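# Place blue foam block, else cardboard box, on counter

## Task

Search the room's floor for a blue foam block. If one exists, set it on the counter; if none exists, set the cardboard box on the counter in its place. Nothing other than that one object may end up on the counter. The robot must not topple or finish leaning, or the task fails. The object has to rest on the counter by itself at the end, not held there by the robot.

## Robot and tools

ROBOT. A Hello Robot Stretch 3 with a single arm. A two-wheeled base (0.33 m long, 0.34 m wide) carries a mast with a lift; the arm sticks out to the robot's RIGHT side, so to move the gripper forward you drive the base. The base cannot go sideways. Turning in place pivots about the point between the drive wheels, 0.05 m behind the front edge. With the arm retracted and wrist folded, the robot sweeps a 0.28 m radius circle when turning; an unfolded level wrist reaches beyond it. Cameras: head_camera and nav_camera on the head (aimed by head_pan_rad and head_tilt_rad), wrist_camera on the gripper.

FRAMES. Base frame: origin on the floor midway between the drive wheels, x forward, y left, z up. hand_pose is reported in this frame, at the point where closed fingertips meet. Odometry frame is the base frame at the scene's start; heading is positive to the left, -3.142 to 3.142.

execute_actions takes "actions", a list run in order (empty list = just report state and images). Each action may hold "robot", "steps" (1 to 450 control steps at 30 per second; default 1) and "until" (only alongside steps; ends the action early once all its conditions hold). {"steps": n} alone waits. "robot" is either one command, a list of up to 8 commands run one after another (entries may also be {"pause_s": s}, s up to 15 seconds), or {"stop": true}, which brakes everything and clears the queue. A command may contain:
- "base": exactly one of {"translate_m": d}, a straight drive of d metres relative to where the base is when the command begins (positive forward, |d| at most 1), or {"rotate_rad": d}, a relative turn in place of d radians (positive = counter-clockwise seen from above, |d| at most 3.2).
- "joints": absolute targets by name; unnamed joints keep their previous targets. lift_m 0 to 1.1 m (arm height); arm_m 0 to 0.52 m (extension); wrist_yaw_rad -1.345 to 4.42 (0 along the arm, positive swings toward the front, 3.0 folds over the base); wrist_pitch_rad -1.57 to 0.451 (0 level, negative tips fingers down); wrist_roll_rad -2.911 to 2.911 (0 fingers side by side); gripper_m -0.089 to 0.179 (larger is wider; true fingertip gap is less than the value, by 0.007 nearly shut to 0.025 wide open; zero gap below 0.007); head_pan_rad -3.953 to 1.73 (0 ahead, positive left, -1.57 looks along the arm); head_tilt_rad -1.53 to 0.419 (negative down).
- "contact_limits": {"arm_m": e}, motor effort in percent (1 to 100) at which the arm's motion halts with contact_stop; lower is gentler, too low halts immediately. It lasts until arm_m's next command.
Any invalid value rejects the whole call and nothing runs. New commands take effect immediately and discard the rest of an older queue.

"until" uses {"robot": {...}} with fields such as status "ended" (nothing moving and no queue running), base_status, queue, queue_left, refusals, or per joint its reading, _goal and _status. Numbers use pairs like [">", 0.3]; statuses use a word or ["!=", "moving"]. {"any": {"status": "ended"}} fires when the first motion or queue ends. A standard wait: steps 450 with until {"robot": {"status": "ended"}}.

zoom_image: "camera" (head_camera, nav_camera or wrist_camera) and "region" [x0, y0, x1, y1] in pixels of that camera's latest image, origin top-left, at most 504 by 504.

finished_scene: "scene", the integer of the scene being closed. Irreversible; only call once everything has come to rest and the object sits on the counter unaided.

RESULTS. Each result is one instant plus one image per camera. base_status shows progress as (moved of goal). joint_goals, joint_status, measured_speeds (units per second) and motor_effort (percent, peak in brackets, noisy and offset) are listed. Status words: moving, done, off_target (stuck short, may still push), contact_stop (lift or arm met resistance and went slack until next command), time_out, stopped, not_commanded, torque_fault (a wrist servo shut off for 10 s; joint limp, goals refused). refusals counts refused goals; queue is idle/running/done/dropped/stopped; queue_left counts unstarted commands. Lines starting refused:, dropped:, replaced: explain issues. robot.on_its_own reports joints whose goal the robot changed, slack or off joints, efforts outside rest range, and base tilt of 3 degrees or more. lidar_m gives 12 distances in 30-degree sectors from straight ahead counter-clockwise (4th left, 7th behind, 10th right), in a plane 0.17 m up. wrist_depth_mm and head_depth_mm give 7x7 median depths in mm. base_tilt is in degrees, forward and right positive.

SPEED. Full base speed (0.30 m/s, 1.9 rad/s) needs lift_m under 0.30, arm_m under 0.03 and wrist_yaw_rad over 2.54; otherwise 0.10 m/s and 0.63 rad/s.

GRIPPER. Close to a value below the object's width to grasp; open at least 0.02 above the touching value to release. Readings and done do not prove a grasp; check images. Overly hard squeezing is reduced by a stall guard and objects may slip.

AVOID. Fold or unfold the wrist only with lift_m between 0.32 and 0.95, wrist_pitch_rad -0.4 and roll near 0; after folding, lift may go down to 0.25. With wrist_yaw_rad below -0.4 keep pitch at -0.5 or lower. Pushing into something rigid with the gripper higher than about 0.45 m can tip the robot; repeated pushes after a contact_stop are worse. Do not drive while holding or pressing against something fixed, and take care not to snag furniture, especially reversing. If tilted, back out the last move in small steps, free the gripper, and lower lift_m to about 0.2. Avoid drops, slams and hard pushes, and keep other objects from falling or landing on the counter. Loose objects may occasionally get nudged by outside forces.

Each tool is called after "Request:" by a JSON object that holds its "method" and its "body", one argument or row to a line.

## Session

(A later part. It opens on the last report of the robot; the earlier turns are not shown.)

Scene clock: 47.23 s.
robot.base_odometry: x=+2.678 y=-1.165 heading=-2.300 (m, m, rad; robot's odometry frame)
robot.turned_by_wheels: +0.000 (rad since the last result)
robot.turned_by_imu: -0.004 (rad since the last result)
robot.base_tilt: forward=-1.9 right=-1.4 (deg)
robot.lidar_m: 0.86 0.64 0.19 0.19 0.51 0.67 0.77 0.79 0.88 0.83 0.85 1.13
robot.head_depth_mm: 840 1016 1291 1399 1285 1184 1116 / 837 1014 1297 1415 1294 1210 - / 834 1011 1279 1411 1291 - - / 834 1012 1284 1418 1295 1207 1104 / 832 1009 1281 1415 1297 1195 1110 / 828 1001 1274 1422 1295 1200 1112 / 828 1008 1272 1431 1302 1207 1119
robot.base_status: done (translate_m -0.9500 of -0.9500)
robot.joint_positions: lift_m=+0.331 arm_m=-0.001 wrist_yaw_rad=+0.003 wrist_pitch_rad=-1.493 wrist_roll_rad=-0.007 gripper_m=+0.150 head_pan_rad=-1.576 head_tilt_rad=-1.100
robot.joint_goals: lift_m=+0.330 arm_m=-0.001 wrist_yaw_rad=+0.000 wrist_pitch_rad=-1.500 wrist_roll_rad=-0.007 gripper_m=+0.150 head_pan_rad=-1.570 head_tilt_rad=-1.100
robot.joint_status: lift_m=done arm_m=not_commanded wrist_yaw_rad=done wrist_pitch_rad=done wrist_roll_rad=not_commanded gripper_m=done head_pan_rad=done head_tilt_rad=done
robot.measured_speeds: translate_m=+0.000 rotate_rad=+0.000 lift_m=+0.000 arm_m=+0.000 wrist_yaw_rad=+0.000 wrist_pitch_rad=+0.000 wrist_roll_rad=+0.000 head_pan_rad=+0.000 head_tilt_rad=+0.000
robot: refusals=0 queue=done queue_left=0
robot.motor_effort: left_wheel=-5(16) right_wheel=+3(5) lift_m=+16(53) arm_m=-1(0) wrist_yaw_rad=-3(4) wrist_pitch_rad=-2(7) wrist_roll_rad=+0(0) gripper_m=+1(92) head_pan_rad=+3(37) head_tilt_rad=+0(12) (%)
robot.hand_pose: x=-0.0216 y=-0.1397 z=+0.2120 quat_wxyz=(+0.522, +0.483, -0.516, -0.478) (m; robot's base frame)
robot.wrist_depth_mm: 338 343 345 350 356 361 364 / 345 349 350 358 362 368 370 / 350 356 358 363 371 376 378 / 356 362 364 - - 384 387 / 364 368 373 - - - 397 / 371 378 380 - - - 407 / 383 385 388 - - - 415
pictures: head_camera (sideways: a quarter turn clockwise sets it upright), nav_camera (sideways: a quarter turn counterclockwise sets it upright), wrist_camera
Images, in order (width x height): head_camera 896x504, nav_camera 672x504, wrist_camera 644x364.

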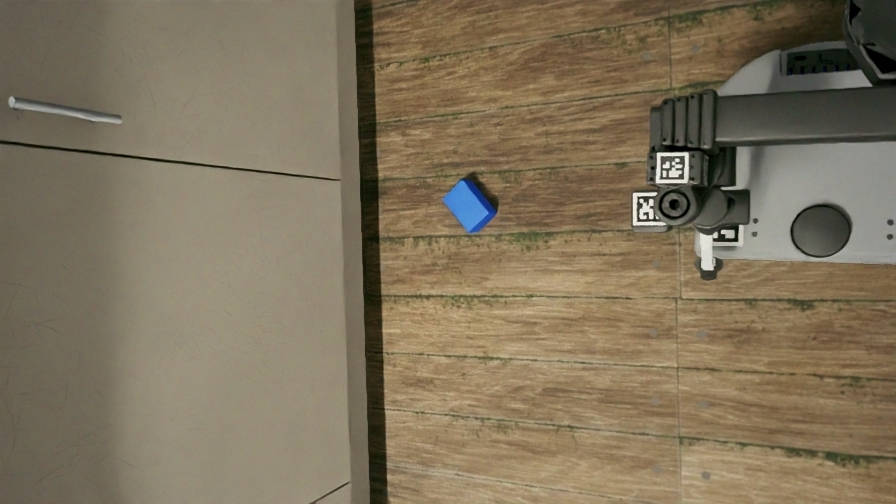

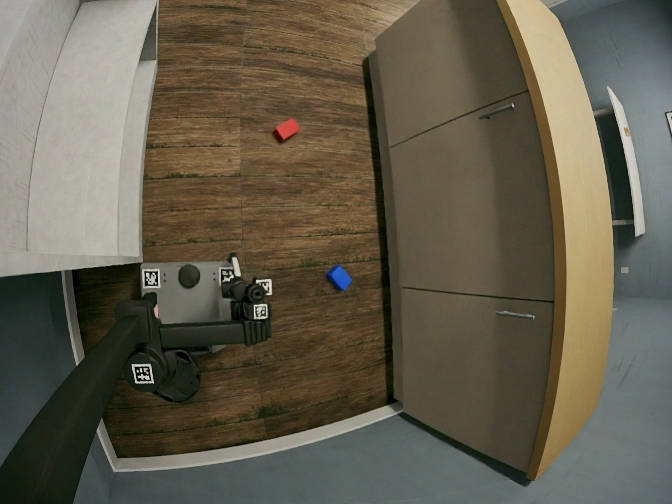

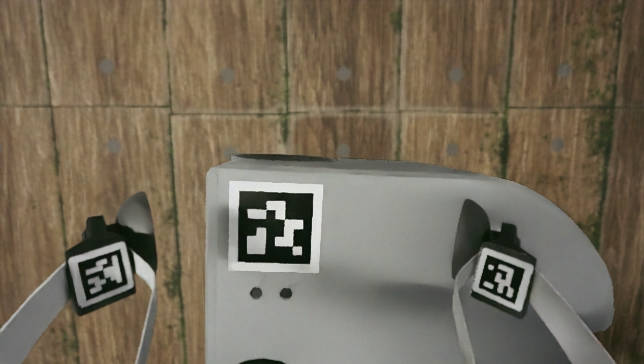

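Request:
{"method": "execute_actions", "body": {
  "actions": [
    {"robot":{"joints":{"arm_m":0.46,"wrist_yaw_rad":-0.75,"lift_m":0.28,"wrist_pitch_rad":-1.57}},"steps":450,"until":{"robot":{"status":"ended"}}}
  ]
}}

Scene clock: 52.03 s.
robot.base_odometry: x=+2.678 y=-1.165 heading=-2.300 (m, m, rad; robot's odometry frame)
robot.turned_by_wheels: +0.000 (rad since the last result)
robot.turned_by_imu: -0.001 (rad since the last result)
robot.base_tilt: forward=-1.9 right=-1.4 (deg)
robot.lidar_m: 0.86 0.64 0.19 0.19 0.51 0.67 0.77 0.79 0.88 0.83 0.85 1.13
robot.head_depth_mm: 838 1014 1290 1393 1285 1185 1108 / 839 1014 1286 1401 1284 1202 - / 836 1010 1196 1374 1286 1214 - / 834 1008 1289 1405 1298 1214 1110 / 828 1009 1276 1421 1298 1197 1108 / 827 1009 1272 1422 1305 1202 1113 / 825 999 1274 1422 1309 1204 1114
robot.base_status: done (translate_m -0.9500 of -0.9500)
robot.joint_positions: lift_m=+0.283 arm_m=+0.460 wrist_yaw_rad=-0.752 wrist_pitch_rad=-1.572 wrist_roll_rad=-0.002 gripper_m=+0.150 head_pan_rad=-1.576 head_tilt_rad=-1.100
robot.joint_goals: lift_m=+0.283 arm_m=+0.460 wrist_yaw_rad=-0.750 wrist_pitch_rad=-1.570 wrist_roll_rad=-0.002 gripper_m=+0.150 head_pan_rad=-1.570 head_tilt_rad=-1.100
robot.joint_status: lift_m=contact_stop arm_m=done wrist_yaw_rad=done wrist_pitch_rad=done wrist_roll_rad=not_commanded gripper_m=done head_pan_rad=done head_tilt_rad=done
robot.measured_speeds: translate_m=+0.000 rotate_rad=+0.000 lift_m=+0.000 arm_m=+0.000 wrist_yaw_rad=+0.000 wrist_pitch_rad=+0.000 wrist_roll_rad=+0.000 head_pan_rad=+0.000 head_tilt_rad=+0.000
robot: refusals=0 queue=dropped queue_left=0
robot.on_its_own: lift_m is slack since a contact_stop, until your next command for it
robot.motor_effort: left_wheel=-4(4) right_wheel=+3(3) lift_m=+35(36) arm_m=+4(7) wrist_yaw_rad=+2(4) wrist_pitch_rad=+1(5) wrist_roll_rad=-2(5) gripper_m=+0(8) head_pan_rad=+2(3) head_tilt_rad=+0(0) (%)
robot.hand_pose: x=-0.0049 y=-0.5866 z=+0.1659 quat_wxyz=(+0.282, +0.283, -0.648, -0.649) (m; robot's base frame)
robot.wrist_depth_mm: 286 287 292 295 300 302 309 / 294 298 302 301 308 311 319 / 303 306 311 271 319 324 327 / 313 317 320 322 329 335 340 / 323 326 331 338 341 347 350 / 331 341 343 348 354 - 362 / 348 350 355 364 368 375 379
pictures: head_camera (sideways: a quarter turn clockwise sets it upright), nav_camera (sideways: a quarter turn counterclockwise sets it upright), wrist_camera
Images, in order (width x height): head_camera 896x504, nav_camera 672x504, wrist_camera 644x364.

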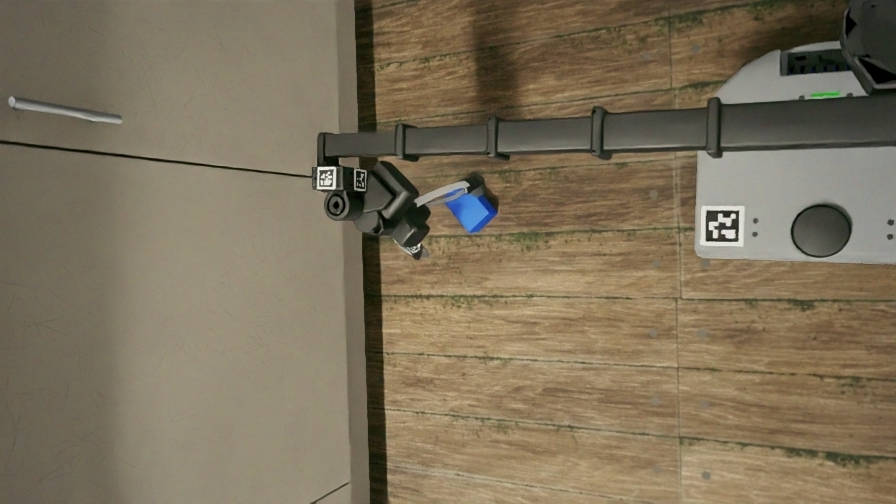

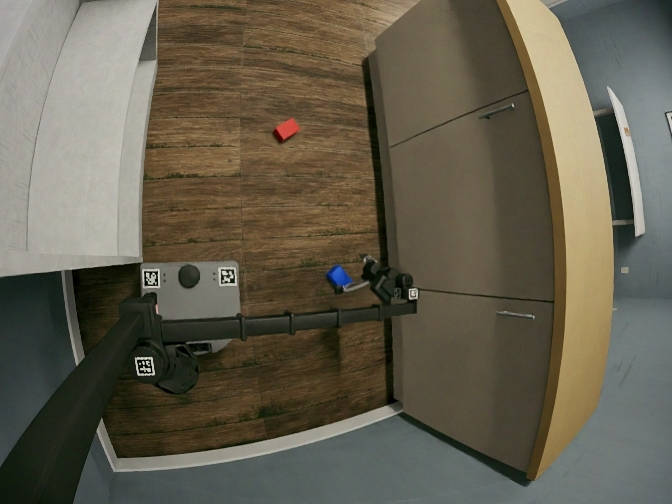

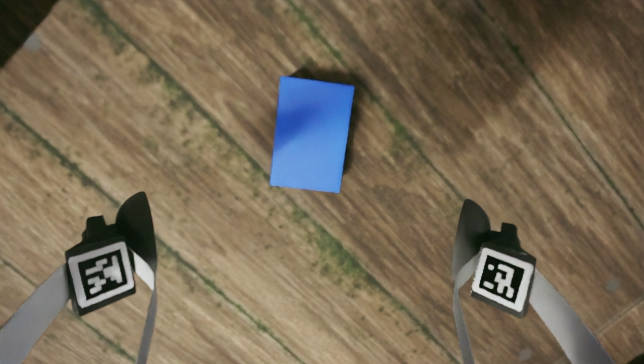

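Request:
{"method": "execute_actions", "body": {
  "actions": [
    {"robot":{"base":{"translate_m":-0.022},"joints":{"arm_m":0.472,"wrist_yaw_rad":-0.85,"lift_m":0.19}},"steps":450,"until":{"robot":{"status":"ended"}}}
  ]
}}

Scene clock: 54.03 s.
robot.base_odometry: x=+2.692 y=-1.148 heading=-2.300 (m, m, rad; robot's odometry frame)
robot.turned_by_wheels: +0.000 (rad since the last result)
robot.turned_by_imu: +0.000 (rad since the last result)
robot.base_tilt: forward=-2.0 right=-1.4 (deg)
robot.lidar_m: 0.88 0.64 0.19 0.27 0.51 0.67 0.75 0.76 0.88 0.83 0.85 1.13
robot.head_depth_mm: 837 1019 1288 1406 1281 1190 1109 / 838 1018 1292 1405 1283 1202 - / 837 1008 1242 1381 1297 1215 - / 833 1015 1283 1403 1293 1203 1108 / 830 1010 1279 1417 1301 1195 1103 / 831 1003 1273 1422 1300 1199 1116 / 831 1003 1272 1428 1312 1198 1113
robot.base_status: done (translate_m -0.0220 of -0.0220)
robot.joint_positions: lift_m=+0.191 arm_m=+0.472 wrist_yaw_rad=-0.847 wrist_pitch_rad=-1.572 wrist_roll_rad=-0.002 gripper_m=+0.150 head_pan_rad=-1.576 head_tilt_rad=-1.100
robot.joint_goals: lift_m=+0.190 arm_m=+0.472 wrist_yaw_rad=-0.850 wrist_pitch_rad=-1.570 wrist_roll_rad=-0.002 gripper_m=+0.150 head_pan_rad=-1.570 head_tilt_rad=-1.100
robot.joint_status: lift_m=done arm_m=done wrist_yaw_rad=done wrist_pitch_rad=done wrist_roll_rad=not_commanded gripper_m=done head_pan_rad=done head_tilt_rad=done
robot.measured_speeds: translate_m=+0.000 rotate_rad=+0.000 lift_m=+0.000 arm_m=+0.000 wrist_yaw_rad=+0.000 wrist_pitch_rad=+0.000 wrist_roll_rad=+0.000 head_pan_rad=+0.000 head_tilt_rad=+0.000
robot: refusals=0 queue=done queue_left=0
robot.motor_effort: left_wheel=-3(9) right_wheel=+3(3) lift_m=+16(35) arm_m=+5(7) wrist_yaw_rad=-3(3) wrist_pitch_rad=+1(0) wrist_roll_rad=-2(2) gripper_m=+0(0) head_pan_rad=+2(4) head_tilt_rad=+0(0) (%)
robot.hand_pose: x=-0.0033 y=-0.6003 z=+0.0731 quat_wxyz=(+0.251, +0.252, -0.660, -0.661) (m; robot's base frame)
robot.wrist_depth_mm: 204 205 208 210 213 216 218 / 209 211 215 217 220 224 226 / 216 218 219 182 226 230 233 / 223 224 226 187 235 239 241 / 230 233 235 193 243 246 250 / - 243 244 250 252 - 261 / 247 251 254 258 262 266 270
pictures: head_camera (sideways: a quarter turn clockwise sets it upright), nav_camera (sideways: a quarter turn counterclockwise sets it upright), wrist_camera
Images, in order (width x height): head_camera 896x504, nav_camera 672x504, wrist_camera 644x364.

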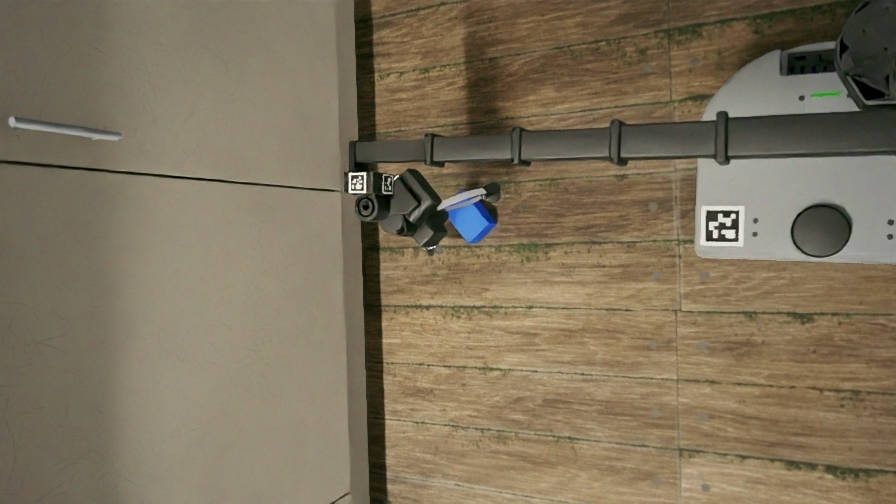

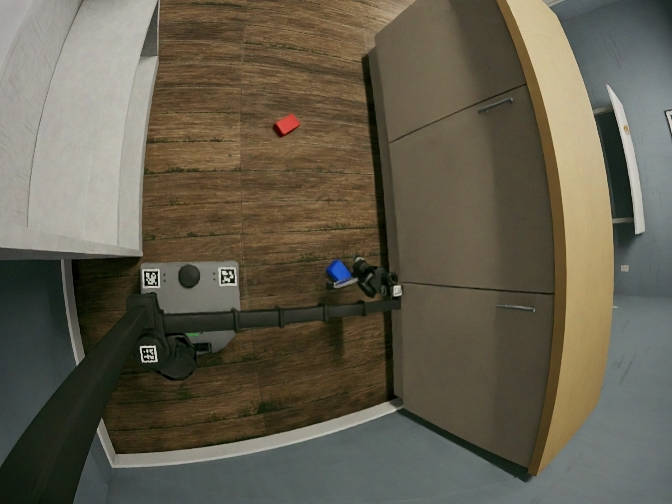

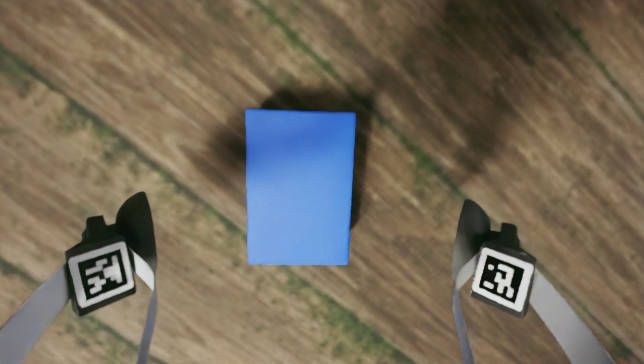

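Request:
{"method": "execute_actions", "body": {
  "actions": [
    {"robot":[{"joints":{"lift_m":0.147}},{"joints":{"gripper_m":0.025}},{"joints":{"lift_m":0.3,"arm_m":0.2,"head_tilt_rad":-0.7}}],"steps":450,"until":{"robot":{"status":"ended"}}}
  ]
}}

Scene clock: 60.00 s.
robot.base_odometry: x=+2.692 y=-1.148 heading=-2.300 (m, m, rad; robot's odometry frame)
robot.turned_by_wheels: +0.000 (rad since the last result)
robot.turned_by_imu: -0.001 (rad since the last result)
robot.base_tilt: forward=-2.0 right=-1.4 (deg)
robot.lidar_m: 0.88 0.64 0.19 0.27 0.51 0.67 0.75 0.76 0.88 0.29 0.85 1.13
robot.head_depth_mm: 2259 1012 895 1039 1239 1361 1188 / 3331 1013 894 1037 1238 1361 1204 / 3663 1023 895 1035 1239 1371 1255 / 3647 1026 892 1030 1239 1364 1215 / 3706 1028 888 1033 1238 1375 1187 / 3707 1029 885 1034 1225 1362 1192 / 3617 1034 885 1029 1228 1373 1191
robot.base_status: done (translate_m -0.0220 of -0.0220)
robot.joint_positions: lift_m=+0.299 arm_m=+0.200 wrist_yaw_rad=-0.847 wrist_pitch_rad=-1.571 wrist_roll_rad=-0.004 gripper_m=+0.026 head_pan_rad=-1.576 head_tilt_rad=-0.705
robot.joint_goals: lift_m=+0.300 arm_m=+0.200 wrist_yaw_rad=-0.850 wrist_pitch_rad=-1.570 wrist_roll_rad=-0.004 gripper_m=+0.025 head_pan_rad=-1.570 head_tilt_rad=-0.700
robot.joint_status: lift_m=done arm_m=done wrist_yaw_rad=done wrist_pitch_rad=done wrist_roll_rad=not_commanded gripper_m=done head_pan_rad=done head_tilt_rad=done
robot.measured_speeds: translate_m=+0.000 rotate_rad=+0.000 lift_m=+0.000 arm_m=+0.000 wrist_yaw_rad=+0.000 wrist_pitch_rad=+0.000 wrist_roll_rad=+0.000 head_pan_rad=+0.000 head_tilt_rad=+0.000
robot: refusals=0 queue=done queue_left=0
robot.motor_effort: left_wheel=-3(4) right_wheel=+3(3) lift_m=+54(55) arm_m=-5(6) wrist_yaw_rad=-3(3) wrist_pitch_rad=+0(0) wrist_roll_rad=-1(2) gripper_m=-18(100) head_pan_rad=+4(2) head_tilt_rad=+3(33) (%)
robot.hand_pose: x=-0.0034 y=-0.3291 z=+0.1818 quat_wxyz=(+0.251, +0.252, -0.660, -0.661) (m; robot's base frame)
robot.wrist_depth_mm: 299 305 308 311 315 319 323 / 309 312 317 324 325 330 332 / 320 323 321 135 333 338 346 / 330 334 333 138 347 348 - / 340 345 142 144 359 - - / 352 354 149 149 - - - / 364 369 375 380 - - -
pictures: head_camera (sideways: a quarter turn clockwise sets it upright), nav_camera (sideways: a quarter turn counterclockwise sets it upright), wrist_camera
Images, in order (width x height): head_camera 896x504, nav_camera 672x504, wrist_camera 644x364.

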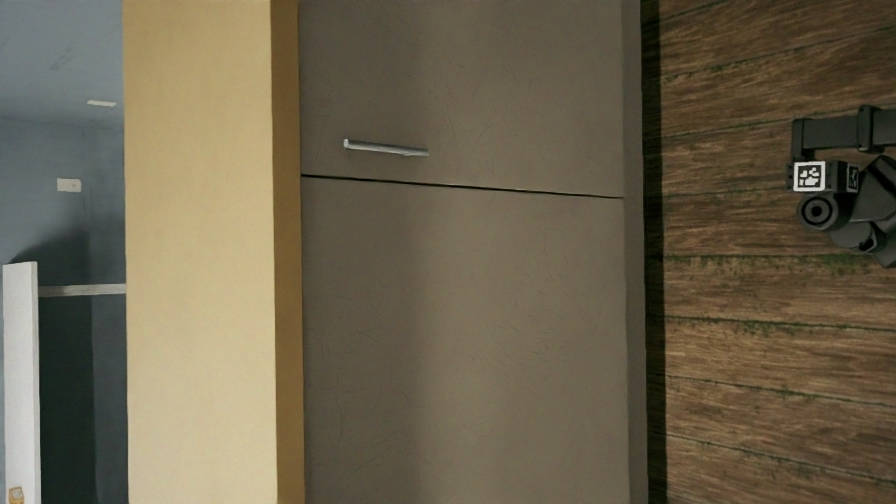

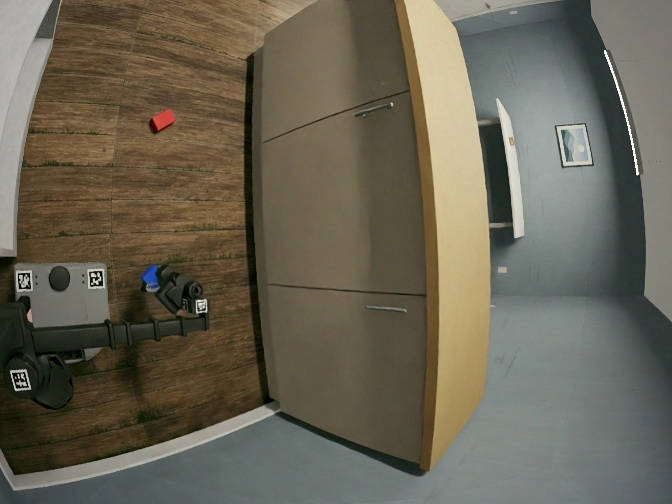

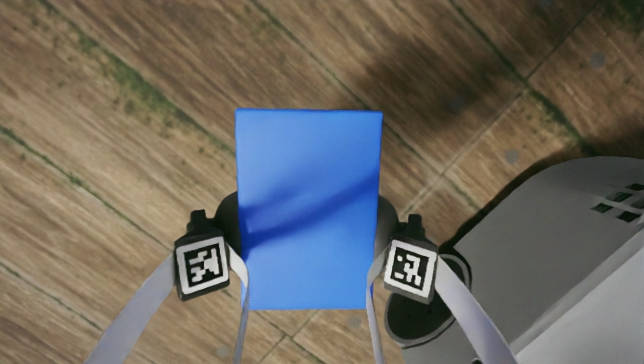

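Request:
{"method": "execute_actions", "body": {
  "actions": [
    {"robot":[{"joints":{"lift_m":1.0,"arm_m":0.1,"wrist_yaw_rad":0,"head_tilt_rad":-0.55}},{"joints":{"wrist_pitch_rad":0.0}}],"steps":450,"until":{"robot":{"status":"ended"}}}
  ]
}}

Scene clock: 69.03 s.
robot.base_odometry: x=+2.692 y=-1.148 heading=-2.300 (m, m, rad; robot's odometry frame)
robot.turned_by_wheels: +0.000 (rad since the last result)
robot.turned_by_imu: -0.001 (rad since the last result)
robot.base_tilt: forward=-1.9 right=-1.4 (deg)
robot.lidar_m: 0.88 0.64 0.19 0.27 0.51 0.67 0.75 0.77 0.88 0.83 0.86 1.13
robot.head_depth_mm: 2249 2266 - - - 1248 1284 / 3262 3298 1160 - - 1224 1281 / 3626 3881 - - - 1214 1273 / 3620 3962 1060 926 1054 1209 1285 / 3646 3957 1024 923 1048 1210 1280 / 3591 - 1025 923 1046 1208 1280 / 3564 - 1031 921 1041 1198 1279
robot.base_status: done (translate_m -0.0220 of -0.0220)
robot.joint_positions: lift_m=+0.999 arm_m=+0.100 wrist_yaw_rad=-0.003 wrist_pitch_rad=-0.031 wrist_roll_rad=-0.004 gripper_m=+0.026 head_pan_rad=-1.576 head_tilt_rad=-0.557
robot.joint_goals: lift_m=+1.000 arm_m=+0.100 wrist_yaw_rad=+0.000 wrist_pitch_rad=+0.000 wrist_roll_rad=-0.004 gripper_m=+0.025 head_pan_rad=-1.570 head_tilt_rad=-0.550
robot.joint_status: lift_m=done arm_m=done wrist_yaw_rad=done wrist_pitch_rad=done wrist_roll_rad=not_commanded gripper_m=done head_pan_rad=done head_tilt_rad=done
robot.measured_speeds: translate_m=+0.000 rotate_rad=+0.000 lift_m=+0.000 arm_m=+0.000 wrist_yaw_rad=+0.000 wrist_pitch_rad=+0.000 wrist_roll_rad=+0.000 head_pan_rad=+0.000 head_tilt_rad=+0.000
robot: refusals=0 queue=done queue_left=0
robot.motor_effort: left_wheel=-3(4) right_wheel=+3(2) lift_m=+54(55) arm_m=-5(4) wrist_yaw_rad=+2(2) wrist_pitch_rad=+10(11) wrist_roll_rad=-1(2) gripper_m=-18(18) head_pan_rad=+4(3) head_tilt_rad=+4(21) (%)
robot.hand_pose: x=-0.0222 y=-0.5007 z=+1.1060 quat_wxyz=(+0.709, +0.010, -0.705, -0.012) (m; robot's base frame)
robot.wrist_depth_mm: - - - - - - 759 / - - - - - - 755 / - - - 135 - - 764 / 956 - 830 139 - - 764 / 605 630 142 143 678 683 697 / 483 491 149 148 561 549 564 / 525 539 545 561 583 595 607
pictures: head_camera (sideways: a quarter turn clockwise sets it upright), nav_camera (sideways: a quarter turn counterclockwise sets it upright), wrist_camera
Images, in order (width x height): head_camera 896x504, nav_camera 672x504, wrist_camera 644x364.

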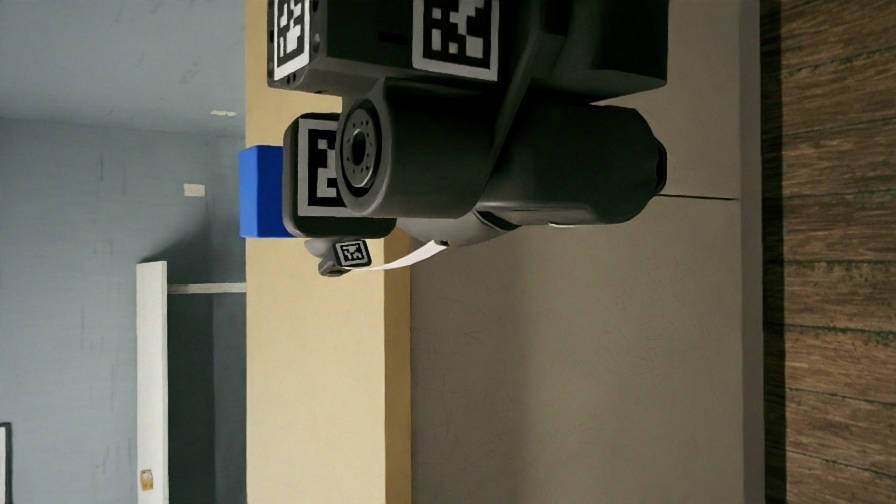

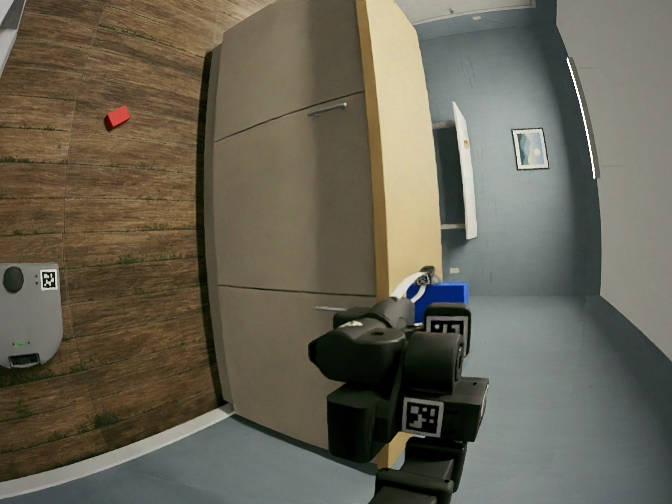

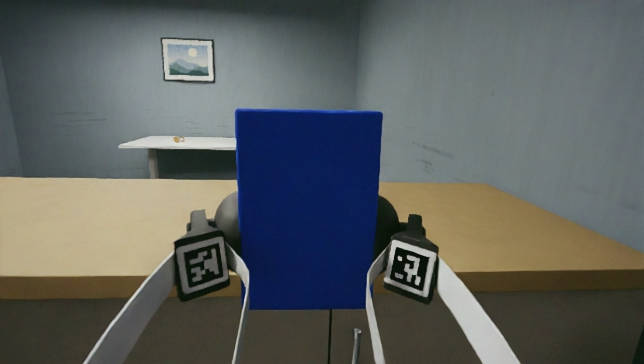

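Request:
{"method": "execute_actions", "body": {
  "actions": [
    {"robot":[{"joints":{"lift_m":0.9,"arm_m":0.52,"wrist_pitch_rad":0.03}}],"steps":450,"until":{"robot":{"status":"ended"}}}
  ]
}}

Scene clock: 73.27 s.
robot.base_odometry: x=+2.692 y=-1.148 heading=-2.300 (m, m, rad; robot's odometry frame)
robot.turned_by_wheels: +0.000 (rad since the last result)
robot.turned_by_imu: -0.001 (rad since the last result)
robot.base_tilt: forward=-1.9 right=-1.4 (deg)
robot.lidar_m: 0.88 0.64 0.19 0.27 0.51 0.67 0.75 0.76 0.88 0.83 0.86 1.13
robot.head_depth_mm: 2263 2265 1085 - 1053 1218 1284 / 3296 3298 - 927 1053 1217 1275 / 3605 3935 - 926 1051 1209 1277 / 3639 3923 1029 930 1047 1213 1280 / 3633 3929 1030 924 1049 1209 1274 / 3623 3914 1027 924 1041 1205 1275 / 3641 - 1028 922 1042 1199 1280
robot.base_status: done (translate_m -0.0220 of -0.0220)
robot.joint_positions: lift_m=+0.901 arm_m=+0.519 wrist_yaw_rad=-0.002 wrist_pitch_rad=+0.001 wrist_roll_rad=-0.004 gripper_m=+0.026 head_pan_rad=-1.576 head_tilt_rad=-0.557
robot.joint_goals: lift_m=+0.900 arm_m=+0.520 wrist_yaw_rad=+0.000 wrist_pitch_rad=+0.030 wrist_roll_rad=-0.004 gripper_m=+0.025 head_pan_rad=-1.570 head_tilt_rad=-0.550
robot.joint_status: lift_m=done arm_m=done wrist_yaw_rad=done wrist_pitch_rad=done wrist_roll_rad=not_commanded gripper_m=done head_pan_rad=done head_tilt_rad=done
robot.measured_speeds: translate_m=+0.000 rotate_rad=+0.000 lift_m=+0.000 arm_m=+0.000 wrist_yaw_rad=+0.000 wrist_pitch_rad=+0.000 wrist_roll_rad=+0.000 head_pan_rad=+0.000 head_tilt_rad=+0.000
robot: refusals=0 queue=done queue_left=0
robot.motor_effort: left_wheel=-4(3) right_wheel=+3(3) lift_m=+16(52) arm_m=+4(5) wrist_yaw_rad=+2(3) wrist_pitch_rad=+10(10) wrist_roll_rad=-1(2) gripper_m=-18(18) head_pan_rad=+3(3) head_tilt_rad=+4(4) (%)
robot.hand_pose: x=-0.0219 y=-0.9198 z=+1.0154 quat_wxyz=(+0.709, -0.001, -0.705, -0.001) (m; robot's base frame)
robot.wrist_depth_mm: - - - - - - 750 / - - - - - - 735 / - - - 135 - - 739 / - - 570 139 - - 714 / 416 428 143 143 459 469 479 / 299 305 149 148 294 325 330 / 233 237 240 243 247 251 252
pictures: head_camera (sideways: a quarter turn clockwise sets it upright), nav_camera (sideways: a quarter turn counterclockwise sets it upright), wrist_camera
Images, in order (width x height): head_camera 896x504, nav_camera 672x504, wrist_camera 644x364.

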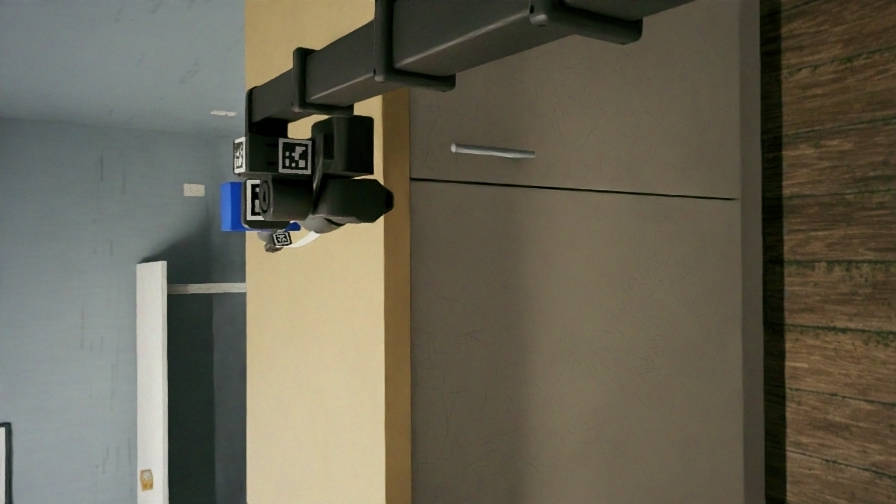

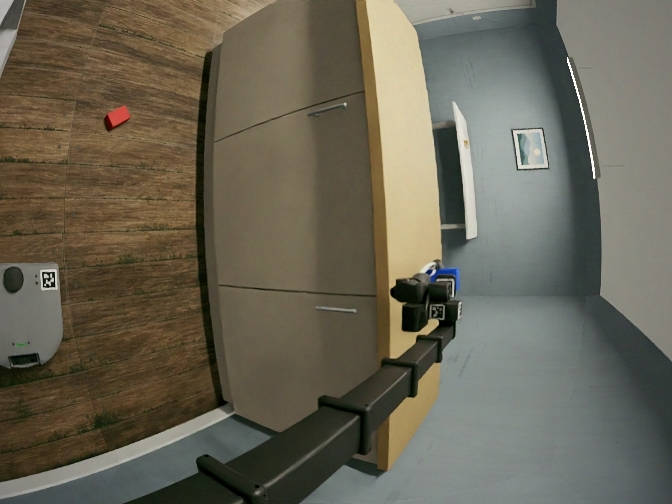

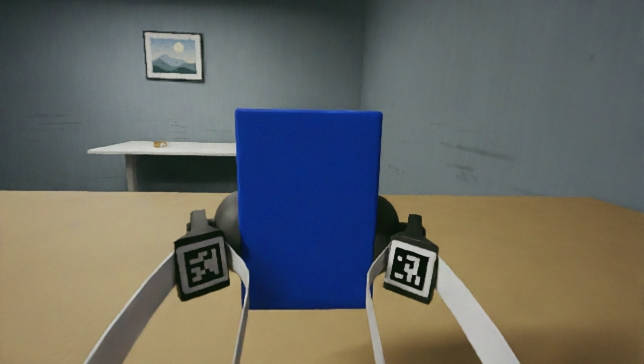

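Request:
{"method": "execute_actions", "body": {
  "actions": [
    {"robot":[{"joints":{"lift_m":0.836}}],"steps":450,"until":{"robot":{"status":"ended"}}}
  ]
}}

Scene clock: 74.83 s.
robot.base_odometry: x=+2.692 y=-1.148 heading=-2.300 (m, m, rad; robot's odometry frame)
robot.turned_by_wheels: +0.000 (rad since the last result)
robot.turned_by_imu: +0.000 (rad since the last result)
robot.base_tilt: forward=-1.9 right=-1.3 (deg)
robot.lidar_m: 0.88 0.64 0.19 0.27 0.51 0.67 0.75 0.76 0.88 0.83 0.85 1.13
robot.head_depth_mm: 2269 2262 1021 915 - - 1271 / 3311 3278 1125 944 1055 1216 1285 / 3654 3997 1161 945 1054 1215 1285 / 3642 3924 1025 929 1053 1214 1282 / 3605 3918 1021 925 1044 1209 1281 / 3625 3918 1026 926 1044 1203 1279 / 3627 - 1022 920 1044 1201 1281
robot.base_status: done (translate_m -0.0220 of -0.0220)
robot.joint_positions: lift_m=+0.837 arm_m=+0.519 wrist_yaw_rad=-0.002 wrist_pitch_rad=+0.001 wrist_roll_rad=-0.004 gripper_m=+0.026 head_pan_rad=-1.576 head_tilt_rad=-0.557
robot.joint_goals: lift_m=+0.836 arm_m=+0.520 wrist_yaw_rad=+0.000 wrist_pitch_rad=+0.030 wrist_roll_rad=-0.004 gripper_m=+0.025 head_pan_rad=-1.570 head_tilt_rad=-0.550
robot.joint_status: lift_m=done arm_m=done wrist_yaw_rad=done wrist_pitch_rad=done wrist_roll_rad=not_commanded gripper_m=done head_pan_rad=done head_tilt_rad=done
robot.measured_speeds: translate_m=+0.000 rotate_rad=+0.000 lift_m=+0.000 arm_m=+0.000 wrist_yaw_rad=+0.000 wrist_pitch_rad=+0.000 wrist_roll_rad=+0.000 head_pan_rad=+0.000 head_tilt_rad=+0.000
robot: refusals=0 queue=done queue_left=0
robot.motor_effort: left_wheel=-4(4) right_wheel=+2(3) lift_m=+16(18) arm_m=+4(5) wrist_yaw_rad=+1(1) wrist_pitch_rad=+10(10) wrist_roll_rad=-2(1) gripper_m=-18(17) head_pan_rad=+3(2) head_tilt_rad=+4(4) (%)
robot.hand_pose: x=-0.0219 y=-0.9198 z=+0.9514 quat_wxyz=(+0.709, -0.001, -0.705, -0.001) (m; robot's base frame)
robot.wrist_depth_mm: - - - - - - 740 / - - - - - - 725 / - - - 135 - - 736 / 418 434 353 139 488 513 539 / 255 262 142 143 283 287 293 / 184 186 149 149 180 200 203 / 143 145 146 148 151 153 154
pictures: head_camera (sideways: a quarter turn clockwise sets it upright), nav_camera (sideways: a quarter turn counterclockwise sets it upright), wrist_camera
Images, in order (width x height): head_camera 896x504, nav_camera 672x504, wrist_camera 644x364.

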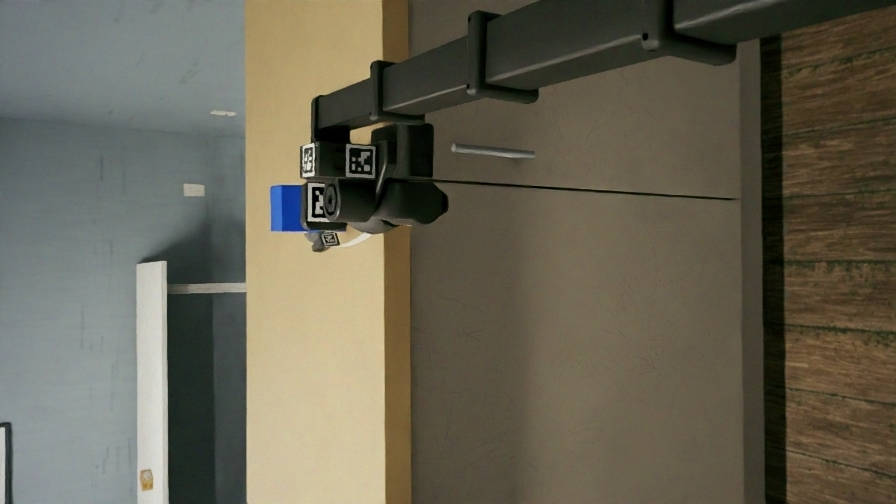

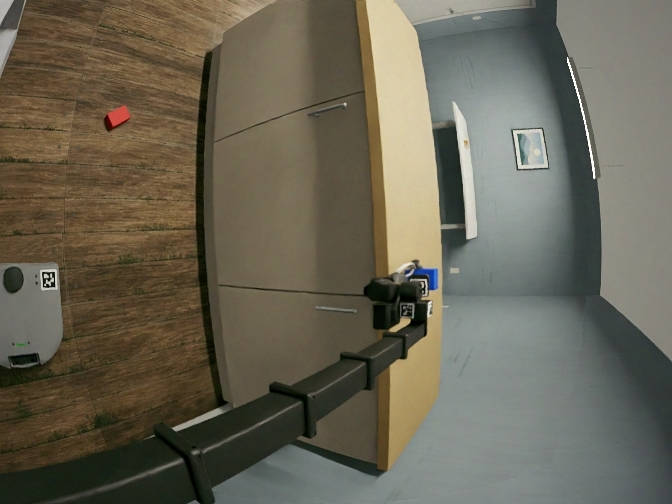

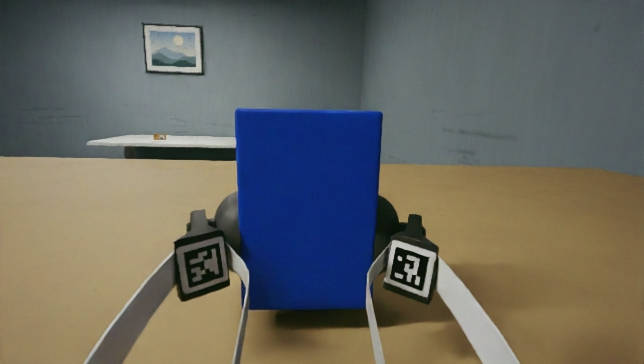

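Request:
{"method": "execute_actions", "body": {
  "actions": [
    {"robot":[{"joints":{"lift_m":0.826}},{"joints":{"gripper_m":0.12}},{"joints":{"arm_m":0.38}}],"steps":450,"until":{"robot":{"status":"ended"}}}
  ]
}}

Scene clock: 79.27 s.
robot.base_odometry: x=+2.692 y=-1.148 heading=-2.300 (m, m, rad; robot's odometry frame)
robot.turned_by_wheels: +0.000 (rad since the last result)
robot.turned_by_imu: -0.001 (rad since the last result)
robot.base_tilt: forward=-2.0 right=-1.4 (deg)
robot.lidar_m: 0.88 0.64 0.19 0.27 0.51 0.67 0.75 0.76 0.88 0.83 0.85 1.12
robot.head_depth_mm: 2252 2236 1028 917 - 1242 1254 / 3351 3294 1026 - 1062 1215 1279 / 3636 3962 965 - 1072 1209 1275 / 3613 3936 1026 925 1052 1212 1281 / 3567 3997 1026 924 1051 1205 1276 / 3623 - 1028 924 1049 1204 1280 / 3672 - 1024 923 1047 1203 1276
robot.base_status: done (translate_m -0.0220 of -0.0220)
robot.joint_positions: lift_m=+0.827 arm_m=+0.380 wrist_yaw_rad=-0.002 wrist_pitch_rad=+0.003 wrist_roll_rad=-0.004 gripper_m=+0.120 head_pan_rad=-1.576 head_tilt_rad=-0.557
robot.joint_goals: lift_m=+0.826 arm_m=+0.380 wrist_yaw_rad=+0.000 wrist_pitch_rad=+0.030 wrist_roll_rad=-0.004 gripper_m=+0.120 head_pan_rad=-1.570 head_tilt_rad=-0.550
robot.joint_status: lift_m=done arm_m=done wrist_yaw_rad=done wrist_pitch_rad=done wrist_roll_rad=not_commanded gripper_m=done head_pan_rad=done head_tilt_rad=done
robot.measured_speeds: translate_m=+0.000 rotate_rad=+0.000 lift_m=+0.000 arm_m=+0.000 wrist_yaw_rad=+0.000 wrist_pitch_rad=+0.000 wrist_roll_rad=+0.000 head_pan_rad=+0.000 head_tilt_rad=+0.000
robot: refusals=0 queue=done queue_left=0
robot.motor_effort: left_wheel=-3(3) right_wheel=+3(2) lift_m=+16(16) arm_m=-5(5) wrist_yaw_rad=+3(1) wrist_pitch_rad=+9(10) wrist_roll_rad=-1(1) gripper_m=+0(93) head_pan_rad=+3(4) head_tilt_rad=+4(4) (%)
robot.hand_pose: x=-0.0219 y=-0.7817 z=+0.9421 quat_wxyz=(+0.709, -0.002, -0.705, +0.000) (m; robot's base frame)
robot.wrist_depth_mm: - - - - - - 750 / - - - - - - 740 / - - - 277 - - 740 / 387 403 415 283 457 475 497 / 234 258 246 251 254 266 270 / 190 197 198 204 209 215 220 / 221 224 231 237 243 249 256
pictures: head_camera (sideways: a quarter turn clockwise sets it upright), nav_camera (sideways: a quarter turn counterclockwise sets it upright), wrist_camera
Images, in order (width x height): head_camera 896x504, nav_camera 672x504, wrist_camera 644x364.

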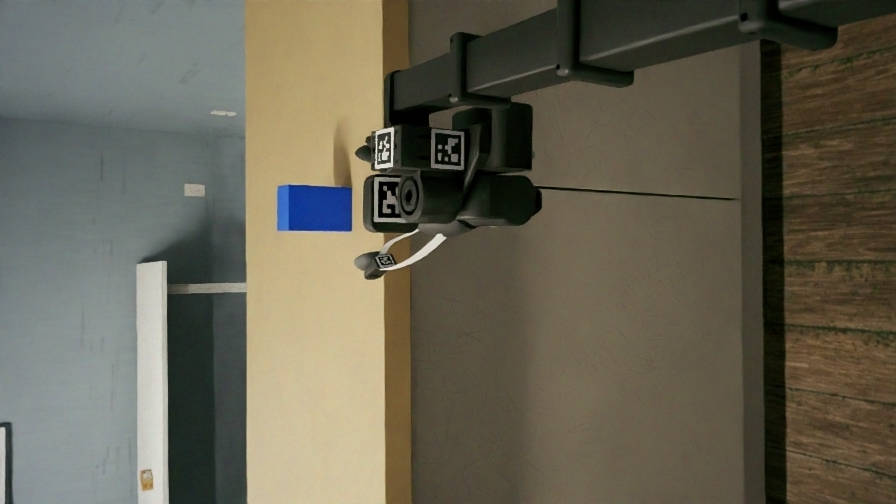

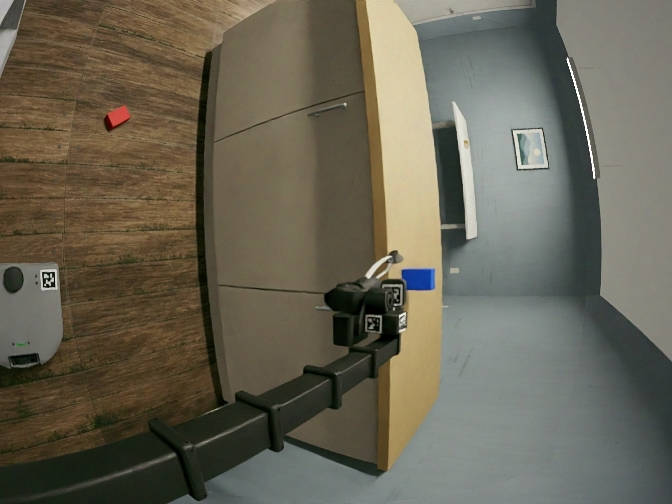

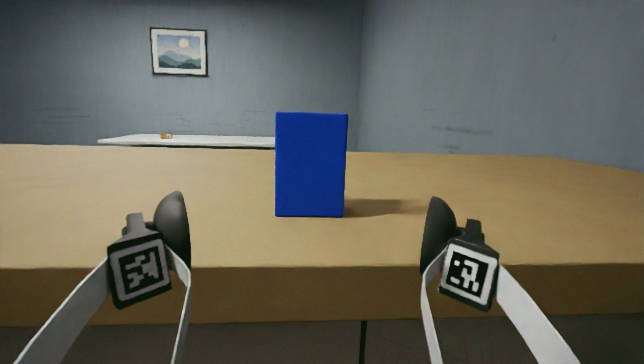

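Request:
{"method": "finished_scene", "body": {
  "scene": 1
}}

The scene is finished: the task was done.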